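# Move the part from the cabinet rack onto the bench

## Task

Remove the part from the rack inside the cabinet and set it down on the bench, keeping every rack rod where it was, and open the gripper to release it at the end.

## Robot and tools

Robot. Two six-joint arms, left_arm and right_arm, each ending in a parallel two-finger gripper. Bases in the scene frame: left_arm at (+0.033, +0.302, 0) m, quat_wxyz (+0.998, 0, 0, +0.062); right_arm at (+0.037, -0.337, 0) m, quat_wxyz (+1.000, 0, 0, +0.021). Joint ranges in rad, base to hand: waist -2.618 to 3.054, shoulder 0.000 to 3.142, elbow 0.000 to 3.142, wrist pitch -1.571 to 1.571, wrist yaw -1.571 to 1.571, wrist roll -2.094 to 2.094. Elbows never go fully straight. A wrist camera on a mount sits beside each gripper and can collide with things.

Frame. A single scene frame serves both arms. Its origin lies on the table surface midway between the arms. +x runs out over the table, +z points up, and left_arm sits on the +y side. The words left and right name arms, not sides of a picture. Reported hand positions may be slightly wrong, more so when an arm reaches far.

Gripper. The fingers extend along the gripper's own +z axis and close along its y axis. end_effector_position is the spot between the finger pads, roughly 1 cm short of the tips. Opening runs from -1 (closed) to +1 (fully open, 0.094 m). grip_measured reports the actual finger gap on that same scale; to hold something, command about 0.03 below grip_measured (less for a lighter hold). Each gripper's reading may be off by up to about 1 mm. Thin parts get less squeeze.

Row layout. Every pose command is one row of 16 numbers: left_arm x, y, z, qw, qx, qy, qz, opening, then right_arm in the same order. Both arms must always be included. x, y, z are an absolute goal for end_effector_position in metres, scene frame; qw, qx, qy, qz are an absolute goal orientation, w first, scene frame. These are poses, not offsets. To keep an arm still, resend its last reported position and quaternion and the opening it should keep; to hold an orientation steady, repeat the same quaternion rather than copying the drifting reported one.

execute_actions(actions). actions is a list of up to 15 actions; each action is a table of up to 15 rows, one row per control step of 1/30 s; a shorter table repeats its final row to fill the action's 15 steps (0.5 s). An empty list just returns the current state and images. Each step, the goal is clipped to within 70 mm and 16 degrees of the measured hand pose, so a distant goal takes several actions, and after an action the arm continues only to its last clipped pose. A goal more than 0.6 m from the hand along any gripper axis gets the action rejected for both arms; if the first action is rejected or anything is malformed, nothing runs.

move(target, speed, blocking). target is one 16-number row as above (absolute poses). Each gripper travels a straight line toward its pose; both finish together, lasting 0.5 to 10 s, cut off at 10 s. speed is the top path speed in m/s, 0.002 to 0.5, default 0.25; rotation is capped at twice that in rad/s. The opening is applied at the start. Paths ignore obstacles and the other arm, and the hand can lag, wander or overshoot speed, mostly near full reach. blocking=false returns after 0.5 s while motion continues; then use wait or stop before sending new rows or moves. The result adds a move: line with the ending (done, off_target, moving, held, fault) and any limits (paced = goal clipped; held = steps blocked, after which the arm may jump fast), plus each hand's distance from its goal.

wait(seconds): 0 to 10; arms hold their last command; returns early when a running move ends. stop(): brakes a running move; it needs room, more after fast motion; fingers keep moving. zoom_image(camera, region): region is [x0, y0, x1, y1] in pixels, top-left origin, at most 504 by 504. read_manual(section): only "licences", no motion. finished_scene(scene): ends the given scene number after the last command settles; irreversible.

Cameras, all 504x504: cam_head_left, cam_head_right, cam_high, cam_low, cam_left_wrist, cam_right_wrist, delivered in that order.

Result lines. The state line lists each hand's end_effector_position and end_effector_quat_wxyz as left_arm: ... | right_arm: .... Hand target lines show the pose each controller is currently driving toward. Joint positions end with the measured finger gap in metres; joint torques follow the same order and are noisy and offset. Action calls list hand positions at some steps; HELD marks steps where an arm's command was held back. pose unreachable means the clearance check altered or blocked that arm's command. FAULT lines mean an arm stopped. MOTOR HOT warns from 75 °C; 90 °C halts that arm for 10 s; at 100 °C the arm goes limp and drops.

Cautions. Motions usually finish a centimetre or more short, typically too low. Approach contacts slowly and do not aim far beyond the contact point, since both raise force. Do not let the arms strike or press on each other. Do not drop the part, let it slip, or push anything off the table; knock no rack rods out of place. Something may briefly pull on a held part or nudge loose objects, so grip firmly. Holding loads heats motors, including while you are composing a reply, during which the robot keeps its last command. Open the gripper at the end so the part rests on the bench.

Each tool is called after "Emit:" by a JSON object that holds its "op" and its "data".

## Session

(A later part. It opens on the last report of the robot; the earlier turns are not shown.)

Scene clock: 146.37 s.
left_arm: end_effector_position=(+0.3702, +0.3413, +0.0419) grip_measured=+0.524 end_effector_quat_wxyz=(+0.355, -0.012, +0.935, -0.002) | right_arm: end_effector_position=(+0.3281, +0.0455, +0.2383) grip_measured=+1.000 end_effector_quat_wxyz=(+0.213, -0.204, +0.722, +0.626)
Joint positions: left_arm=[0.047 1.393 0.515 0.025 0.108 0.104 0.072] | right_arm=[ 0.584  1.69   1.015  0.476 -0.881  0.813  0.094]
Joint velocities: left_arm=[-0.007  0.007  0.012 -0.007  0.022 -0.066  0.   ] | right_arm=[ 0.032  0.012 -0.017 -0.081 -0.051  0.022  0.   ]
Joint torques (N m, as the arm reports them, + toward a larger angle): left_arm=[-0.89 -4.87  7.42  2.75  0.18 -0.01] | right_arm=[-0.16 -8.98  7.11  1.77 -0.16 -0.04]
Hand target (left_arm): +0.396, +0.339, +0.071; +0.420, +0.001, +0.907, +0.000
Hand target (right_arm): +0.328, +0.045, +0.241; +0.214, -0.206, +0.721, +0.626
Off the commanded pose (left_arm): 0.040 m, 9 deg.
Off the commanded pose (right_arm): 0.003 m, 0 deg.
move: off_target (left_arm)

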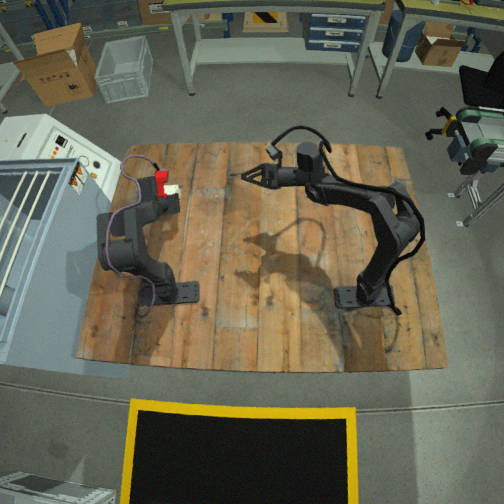

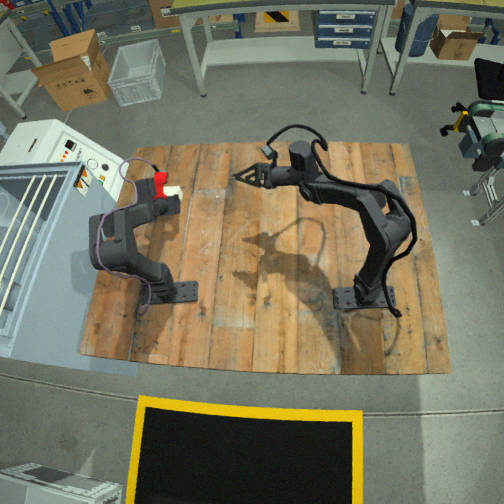

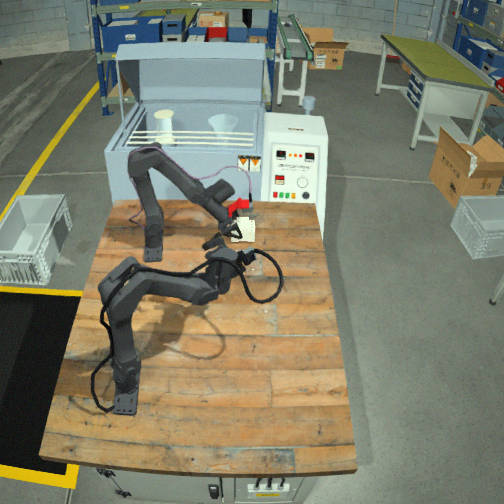

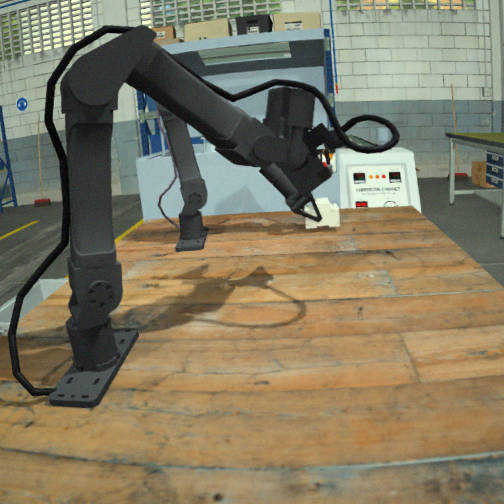

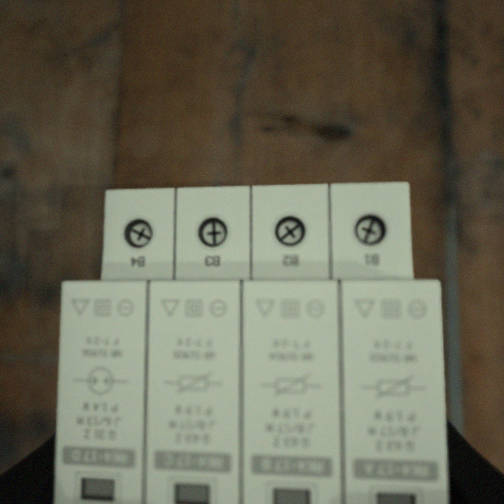

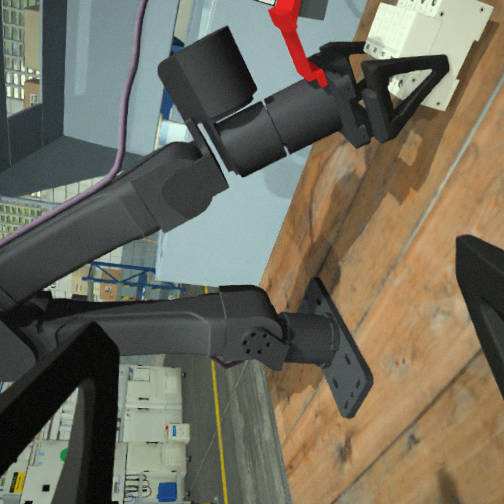

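Emit:
{"op": "execute_actions", "data": {"actions": [[[0.40,0.34,0.066,0.423,0,0.906,0,0.48, 0.328,0.045,0.241,0.214,-0.206,0.721,0.626,1],[0.40,0.34,0.065,0.423,0,0.906,0,0.48, 0.328,0.045,0.241,0.214,-0.206,0.721,0.626,1],[0.40,0.34,0.064,0.423,0,0.906,0,0.48, 0.328,0.045,0.241,0.214,-0.206,0.721,0.626,1],[0.40,0.34,0.063,0.423,0,0.906,0,0.48, 0.328,0.045,0.241,0.214,-0.206,0.721,0.626,1],[0.40,0.34,0.062,0.423,0,0.906,0,0.48, 0.328,0.045,0.241,0.214,-0.206,0.721,0.626,1],[0.40,0.34,0.061,0.423,0,0.906,0,0.48, 0.328,0.045,0.241,0.214,-0.206,0.721,0.626,1],[0.40,0.34,0.060,0.423,0,0.906,0,0.48, 0.328,0.045,0.241,0.214,-0.206,0.721,0.626,1],[0.40,0.34,0.059,0.423,0,0.906,0,0.48, 0.328,0.045,0.241,0.214,-0.206,0.721,0.626,1],[0.40,0.34,0.058,0.423,0,0.906,0,0.48, 0.328,0.045,0.241,0.214,-0.206,0.721,0.626,1],[0.40,0.34,0.057,0.423,0,0.906,0,0.48, 0.328,0.045,0.241,0.214,-0.206,0.721,0.626,1],[0.40,0.34,0.056,0.423,0,0.906,0,0.48, 0.328,0.045,0.241,0.214,-0.206,0.721,0.626,1],[0.40,0.34,0.055,0.423,0,0.906,0,0.48, 0.328,0.045,0.241,0.214,-0.206,0.721,0.626,1],[0.40,0.34,0.054,0.423,0,0.906,0,0.48, 0.328,0.045,0.241,0.214,-0.206,0.721,0.626,1],[0.40,0.34,0.053,0.423,0,0.906,0,0.48, 0.328,0.045,0.241,0.214,-0.206,0.721,0.626,1],[0.40,0.34,0.052,0.423,0,0.906,0,0.48, 0.328,0.045,0.241,0.214,-0.206,0.721,0.626,1]],[[0.40,0.34,0.051,0.423,0,0.906,0,0.48, 0.328,0.045,0.241,0.214,-0.206,0.721,0.626,1],[0.40,0.34,0.050,0.423,0,0.906,0,0.48, 0.328,0.045,0.241,0.214,-0.206,0.721,0.626,1],[0.40,0.34,0.049,0.423,0,0.906,0,0.48, 0.328,0.045,0.241,0.214,-0.206,0.721,0.626,1],[0.40,0.34,0.048,0.423,0,0.906,0,0.48, 0.328,0.045,0.241,0.214,-0.206,0.721,0.626,1],[0.40,0.34,0.047,0.423,0,0.906,0,0.48, 0.328,0.045,0.241,0.214,-0.206,0.721,0.626,1],[0.40,0.34,0.046,0.423,0,0.906,0,0.48, 0.328,0.045,0.241,0.214,-0.206,0.721,0.626,1],[0.40,0.34,0.045,0.423,0,0.906,0,0.48, 0.328,0.045,0.241,0.214,-0.206,0.721,0.626,1],[0.40,0.34,0.044,0.423,0,0.906,0,0.48, 0.328,0.045,0.241,0.214,-0.206,0.721,0.626,1]]]}}

Scene clock: 162.20 s.
left_arm: end_effector_position=(+0.3837, +0.3435, +0.0311) grip_measured=+0.524 end_effector_quat_wxyz=(+0.381, -0.009, +0.925, +0.003) | right_arm: end_effector_position=(+0.3281, +0.0455, +0.2383) grip_measured=+1.000 end_effector_quat_wxyz=(+0.213, -0.204, +0.722, +0.626)
Joint positions: left_arm=[0.047 1.481 0.481 0.204 0.108 0.107 0.072] | right_arm=[ 0.584  1.69   1.015  0.476 -0.881  0.813  0.094]
Joint velocities: left_arm=[-0.007  0.022 -0.012  0.037  0.007  0.022  0.001] | right_arm=[-0.007  0.007 -0.017  0.022  0.007 -0.022  0.   ]
Joint torques (N m, as the arm reports them, + toward a larger angle): left_arm=[-0.78 -4.13  5.71  2.51  0.19 -0.04] | right_arm=[-0.15 -8.99  7.11  1.77 -0.16 -0.04]
Hand target (left_arm): +0.398, +0.339, +0.045; +0.421, +0.001, +0.907, +0.000
Hand target (right_arm): +0.328, +0.045, +0.241; +0.214, -0.206, +0.721, +0.626
Off the commanded pose (left_arm): 0.021 m, 5 deg.
Off the commanded pose (right_arm): 0.003 m, 0 deg.
Step readings (end_effector_position; steps 1 to 15: 1st action; 16 to 30: 2nd action):
0: left_arm (+0.3705, +0.3413, +0.0420) | right_arm (+0.3281, +0.0455, +0.2383)
1: left_arm (+0.3706, +0.3414, +0.0420) | right_arm (+0.3281, +0.0455, +0.2383)
2: left_arm (+0.3710, +0.3414, +0.0418) | right_arm (+0.3281, +0.0455, +0.2383)
4: left_arm (+0.3720, +0.3416, +0.0407) | right_arm (+0.3281, +0.0455, +0.2383)
8: left_arm (+0.3727, +0.3417, +0.0367) | right_arm (+0.3281, +0.0455, +0.2383)
15: left_arm (+0.3713, +0.3414, +0.0300) | right_arm (+0.3281, +0.0455, +0.2383)
16: left_arm (+0.3718, +0.3414, +0.0297) | right_arm (+0.3281, +0.0455, +0.2383)
17: left_arm (+0.3726, +0.3416, +0.0298) | right_arm (+0.3281, +0.0455, +0.2383)
19: left_arm (+0.3746, +0.3419, +0.0299) | right_arm (+0.3281, +0.0455, +0.2383)
23: left_arm (+0.3791, +0.3427, +0.0303) | right_arm (+0.3281, +0.0455, +0.2383)
30: end_effector_position above

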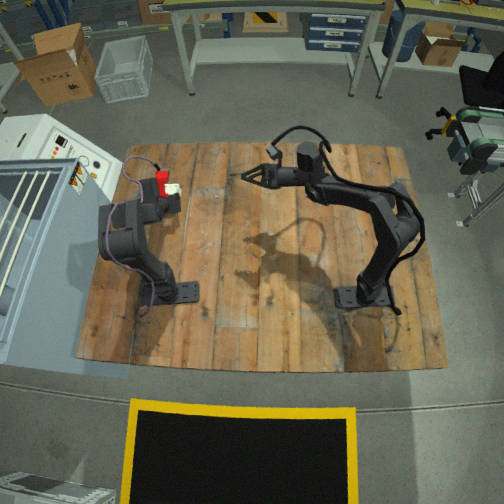

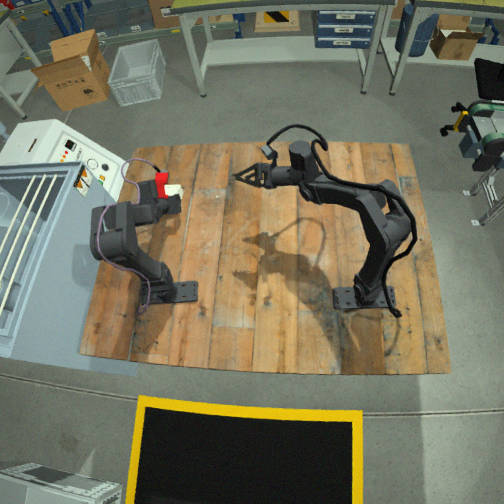

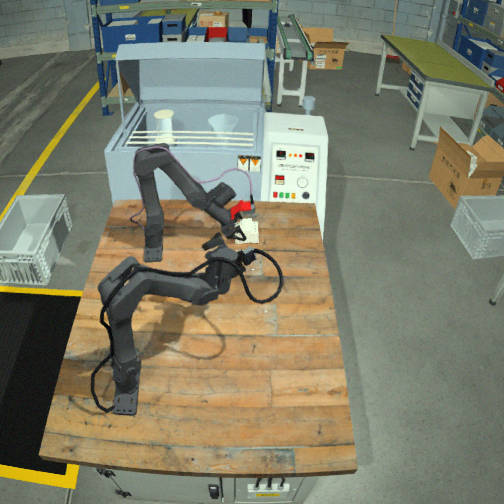

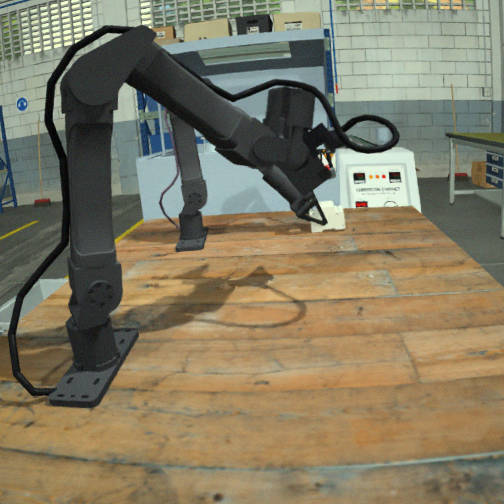

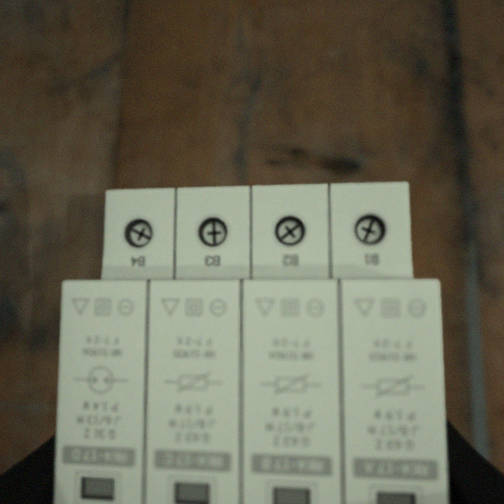

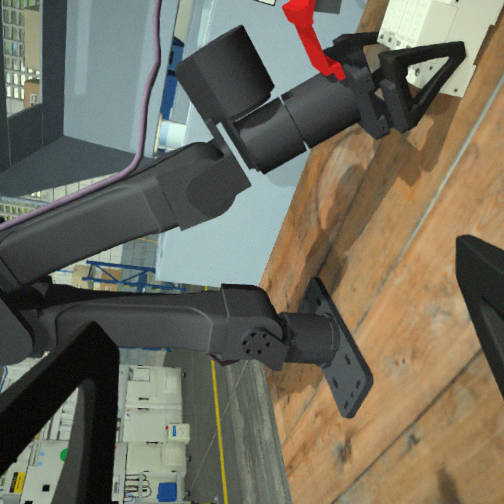

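Emit:
{"op": "execute_actions", "data": {"actions": [[[0.395,0.34,0.043,0.41,0,0.912,0,0.48, 0.328,0.045,0.241,0.214,-0.206,0.721,0.626,1],[0.395,0.34,0.043,0.40,0,0.916,0,0.48, 0.328,0.045,0.241,0.214,-0.206,0.721,0.626,1],[0.395,0.34,0.042,0.39,0,0.921,0,0.48, 0.328,0.045,0.241,0.214,-0.206,0.721,0.626,1],[0.395,0.34,0.042,0.38,0,0.925,0,0.48, 0.328,0.045,0.241,0.214,-0.206,0.721,0.626,1],[0.395,0.34,0.041,0.37,0,0.929,0,0.48, 0.328,0.045,0.241,0.214,-0.206,0.721,0.626,1]],[[0.395,0.34,0.041,0.37,0,0.929,0,0.51, 0.328,0.045,0.241,0.214,-0.206,0.721,0.626,1],[0.395,0.34,0.041,0.37,0,0.929,0,0.515, 0.328,0.045,0.241,0.214,-0.206,0.721,0.626,1],[0.395,0.34,0.041,0.37,0,0.929,0,0.52, 0.328,0.045,0.241,0.214,-0.206,0.721,0.626,1],[0.395,0.34,0.041,0.37,0,0.929,0,0.525, 0.328,0.045,0.241,0.214,-0.206,0.721,0.626,1],[0.395,0.34,0.041,0.37,0,0.929,0,0.53, 0.328,0.045,0.241,0.214,-0.206,0.721,0.626,1],[0.395,0.34,0.041,0.37,0,0.929,0,0.55, 0.328,0.045,0.241,0.214,-0.206,0.721,0.626,1],[0.395,0.34,0.041,0.37,0,0.929,0,0.6, 0.328,0.045,0.241,0.214,-0.206,0.721,0.626,1],[0.395,0.34,0.041,0.37,0,0.929,0,1, 0.328,0.045,0.241,0.214,-0.206,0.721,0.626,1]]]}}

Emit:
{"op": "move", "data": {"target": [0.33,0.34,0.13,0.37,0,0.929,0,1, 0.328,0.045,0.241,0.214,-0.206,0.721,0.626,1], "speed": 0.12}}

Scene clock: 176.20 s.
left_arm: end_effector_position=(+0.3797, +0.3420, +0.0278) grip_measured=+1.000 end_effector_quat_wxyz=(+0.352, -0.005, +0.936, +0.002) | right_arm: end_effector_position=(+0.3281, +0.0455, +0.2383) grip_measured=+1.000 end_effector_quat_wxyz=(+0.213, -0.204, +0.722, +0.626)
Joint positions: left_arm=[0.041 1.483 0.522 0.103 0.101 0.117 0.094] | right_arm=[ 0.584  1.69   1.015  0.476 -0.881  0.813  0.094]
Joint velocities: left_arm=[-0.017 -0.002  0.012  0.037 -0.037 -0.022  0.   ] | right_arm=[-0.007 -0.007  0.007 -0.007 -0.007  0.037  0.   ]
Joint torques (N m, as the arm reports them, + toward a larger angle): left_arm=[-0.78 -4.22  9.66  1.6   0.1  -0.06] | right_arm=[-0.16 -8.99  7.12  1.77 -0.17 -0.04]
Hand target (left_arm): +0.394, +0.340, +0.041; +0.370, +0.000, +0.929, +0.000
Hand target (right_arm): +0.328, +0.045, +0.241; +0.214, -0.206, +0.721, +0.626
Off the commanded pose (left_arm): 0.020 m, 2 deg.
Off the commanded pose (right_arm): 0.003 m, 0 deg.
Step readings (end_effector_position; steps 1 to 15: 1st action; 16 to 30: 2nd action):
0: left_arm (+0.3845, +0.3436, +0.0313) | right_arm (+0.3281, +0.0455, +0.2383)
1: left_arm (+0.3844, +0.3436, +0.0312) | right_arm (+0.3281, +0.0455, +0.2383)
2: left_arm (+0.3840, +0.3436, +0.0308) | right_arm (+0.3281, +0.0455, +0.2383)
4: left_arm (+0.3837, +0.3434, +0.0305) | right_arm (+0.3281, +0.0455, +0.2383)
8: left_arm (+0.3820, +0.3425, +0.0295) | right_arm (+0.3281, +0.0455, +0.2383)
15: left_arm (+0.3809, +0.3423, +0.0288) | right_arm (+0.3281, +0.0455, +0.2383)
16: left_arm (+0.3809, +0.3423, +0.0288) | right_arm (+0.3281, +0.0455, +0.2383)
17: left_arm (+0.3809, +0.3422, +0.0288) | right_arm (+0.3281, +0.0455, +0.2383)
19: left_arm (+0.3808, +0.3422, +0.0287) | right_arm (+0.3281, +0.0455, +0.2383)
23: left_arm (+0.3797, +0.3420, +0.0278) | right_arm (+0.3281, +0.0455, +0.2383)
30: end_effector_position above

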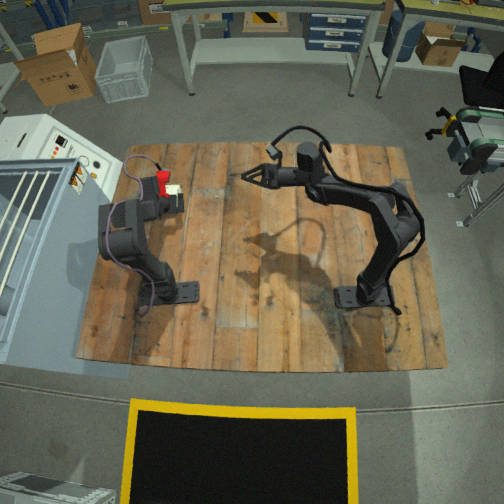

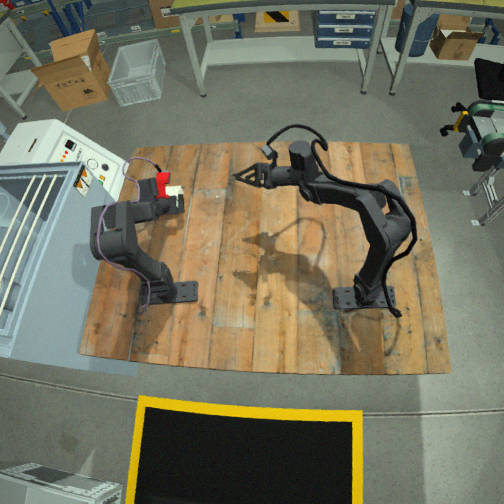

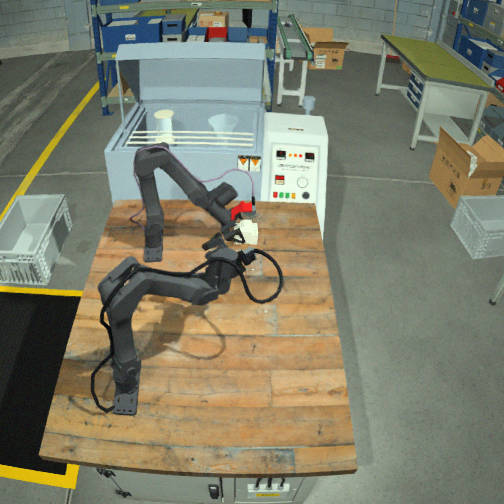

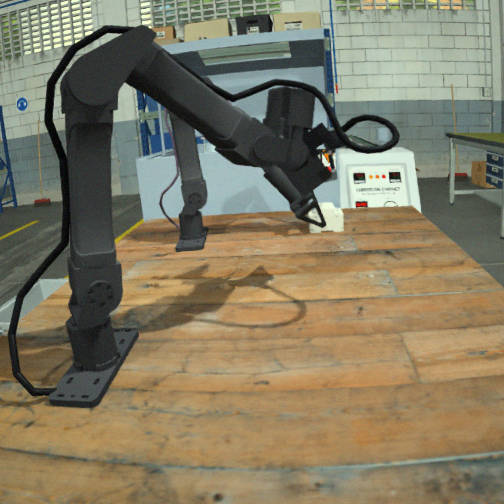

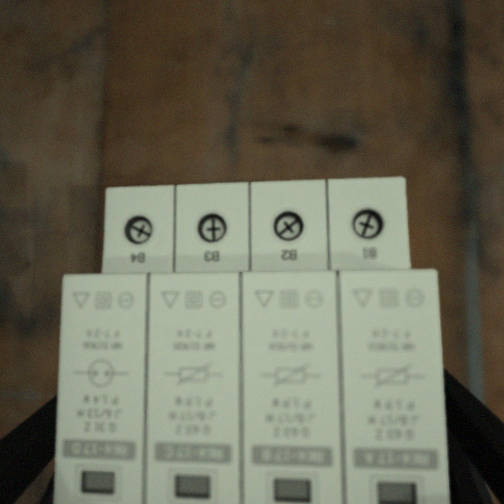

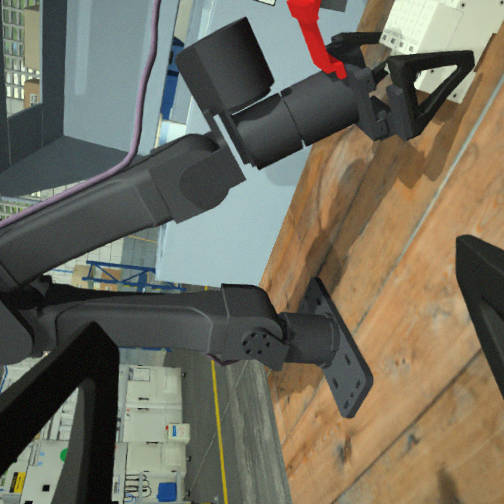

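Scene clock: 177.83 s.
left_arm: end_effector_position=(+0.3218, +0.3371, +0.1034) grip_measured=+1.000 end_effector_quat_wxyz=(+0.337, -0.002, +0.941, -0.005) | right_arm: end_effector_position=(+0.3281, +0.0455, +0.2383) grip_measured=+1.000 end_effector_quat_wxyz=(+0.213, -0.204, +0.722, +0.626)
Joint positions: left_arm=[ 0.078  1.048  0.603 -0.449  0.135  0.15   0.094] | right_arm=[ 0.584  1.69   1.015  0.476 -0.881  0.813  0.094]
Joint velocities: left_arm=[-0.007  0.012 -0.012 -0.007 -0.037  0.007  0.   ] | right_arm=[ 0.007 -0.012 -0.012  0.022  0.022  0.051  0.   ]
Joint torques (N m, as the arm reports them, + toward a larger angle): left_arm=[ 0.82 -4.07 11.    1.53  0.15  0.05] | right_arm=[-0.16 -8.98  7.1   1.77 -0.16 -0.04]
Hand target (left_arm): +0.331, +0.341, +0.128; +0.370, +0.000, +0.929, +0.001
Hand target (right_arm): +0.328, +0.045, +0.241; +0.214, -0.206, +0.721, +0.626
Off the commanded pose (left_arm): 0.028 m, 4 deg.
Off the commanded pose (right_arm): 0.003 m, 0 deg.
move: off_target (left_arm)

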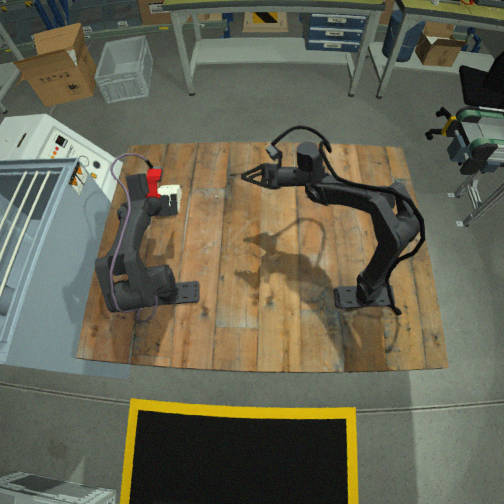

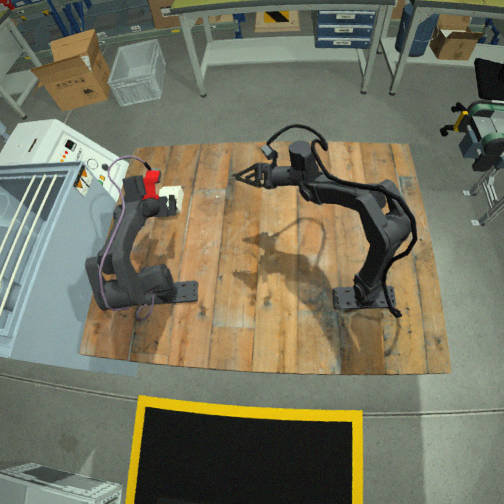

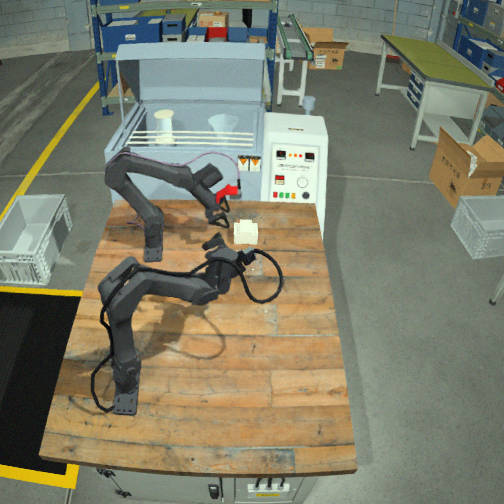

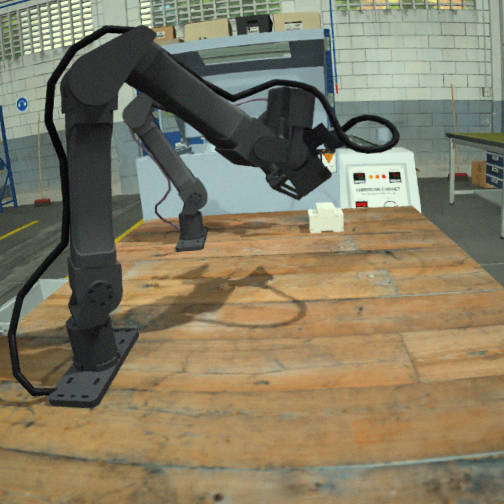

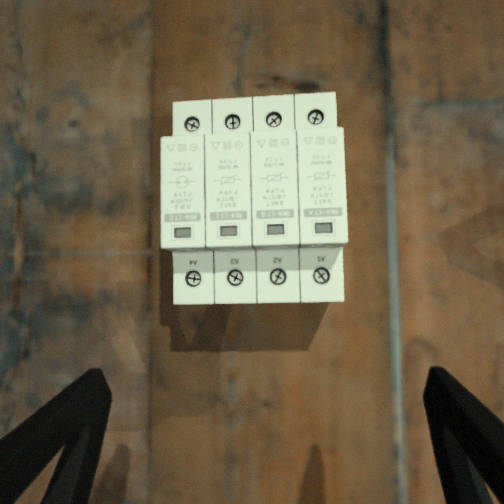

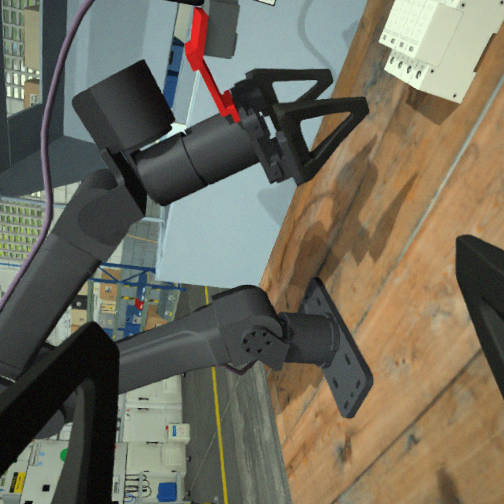

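Emit:
{"op": "finished_scene", "data": {"scene": 1}}

The scene is finished: the task was done.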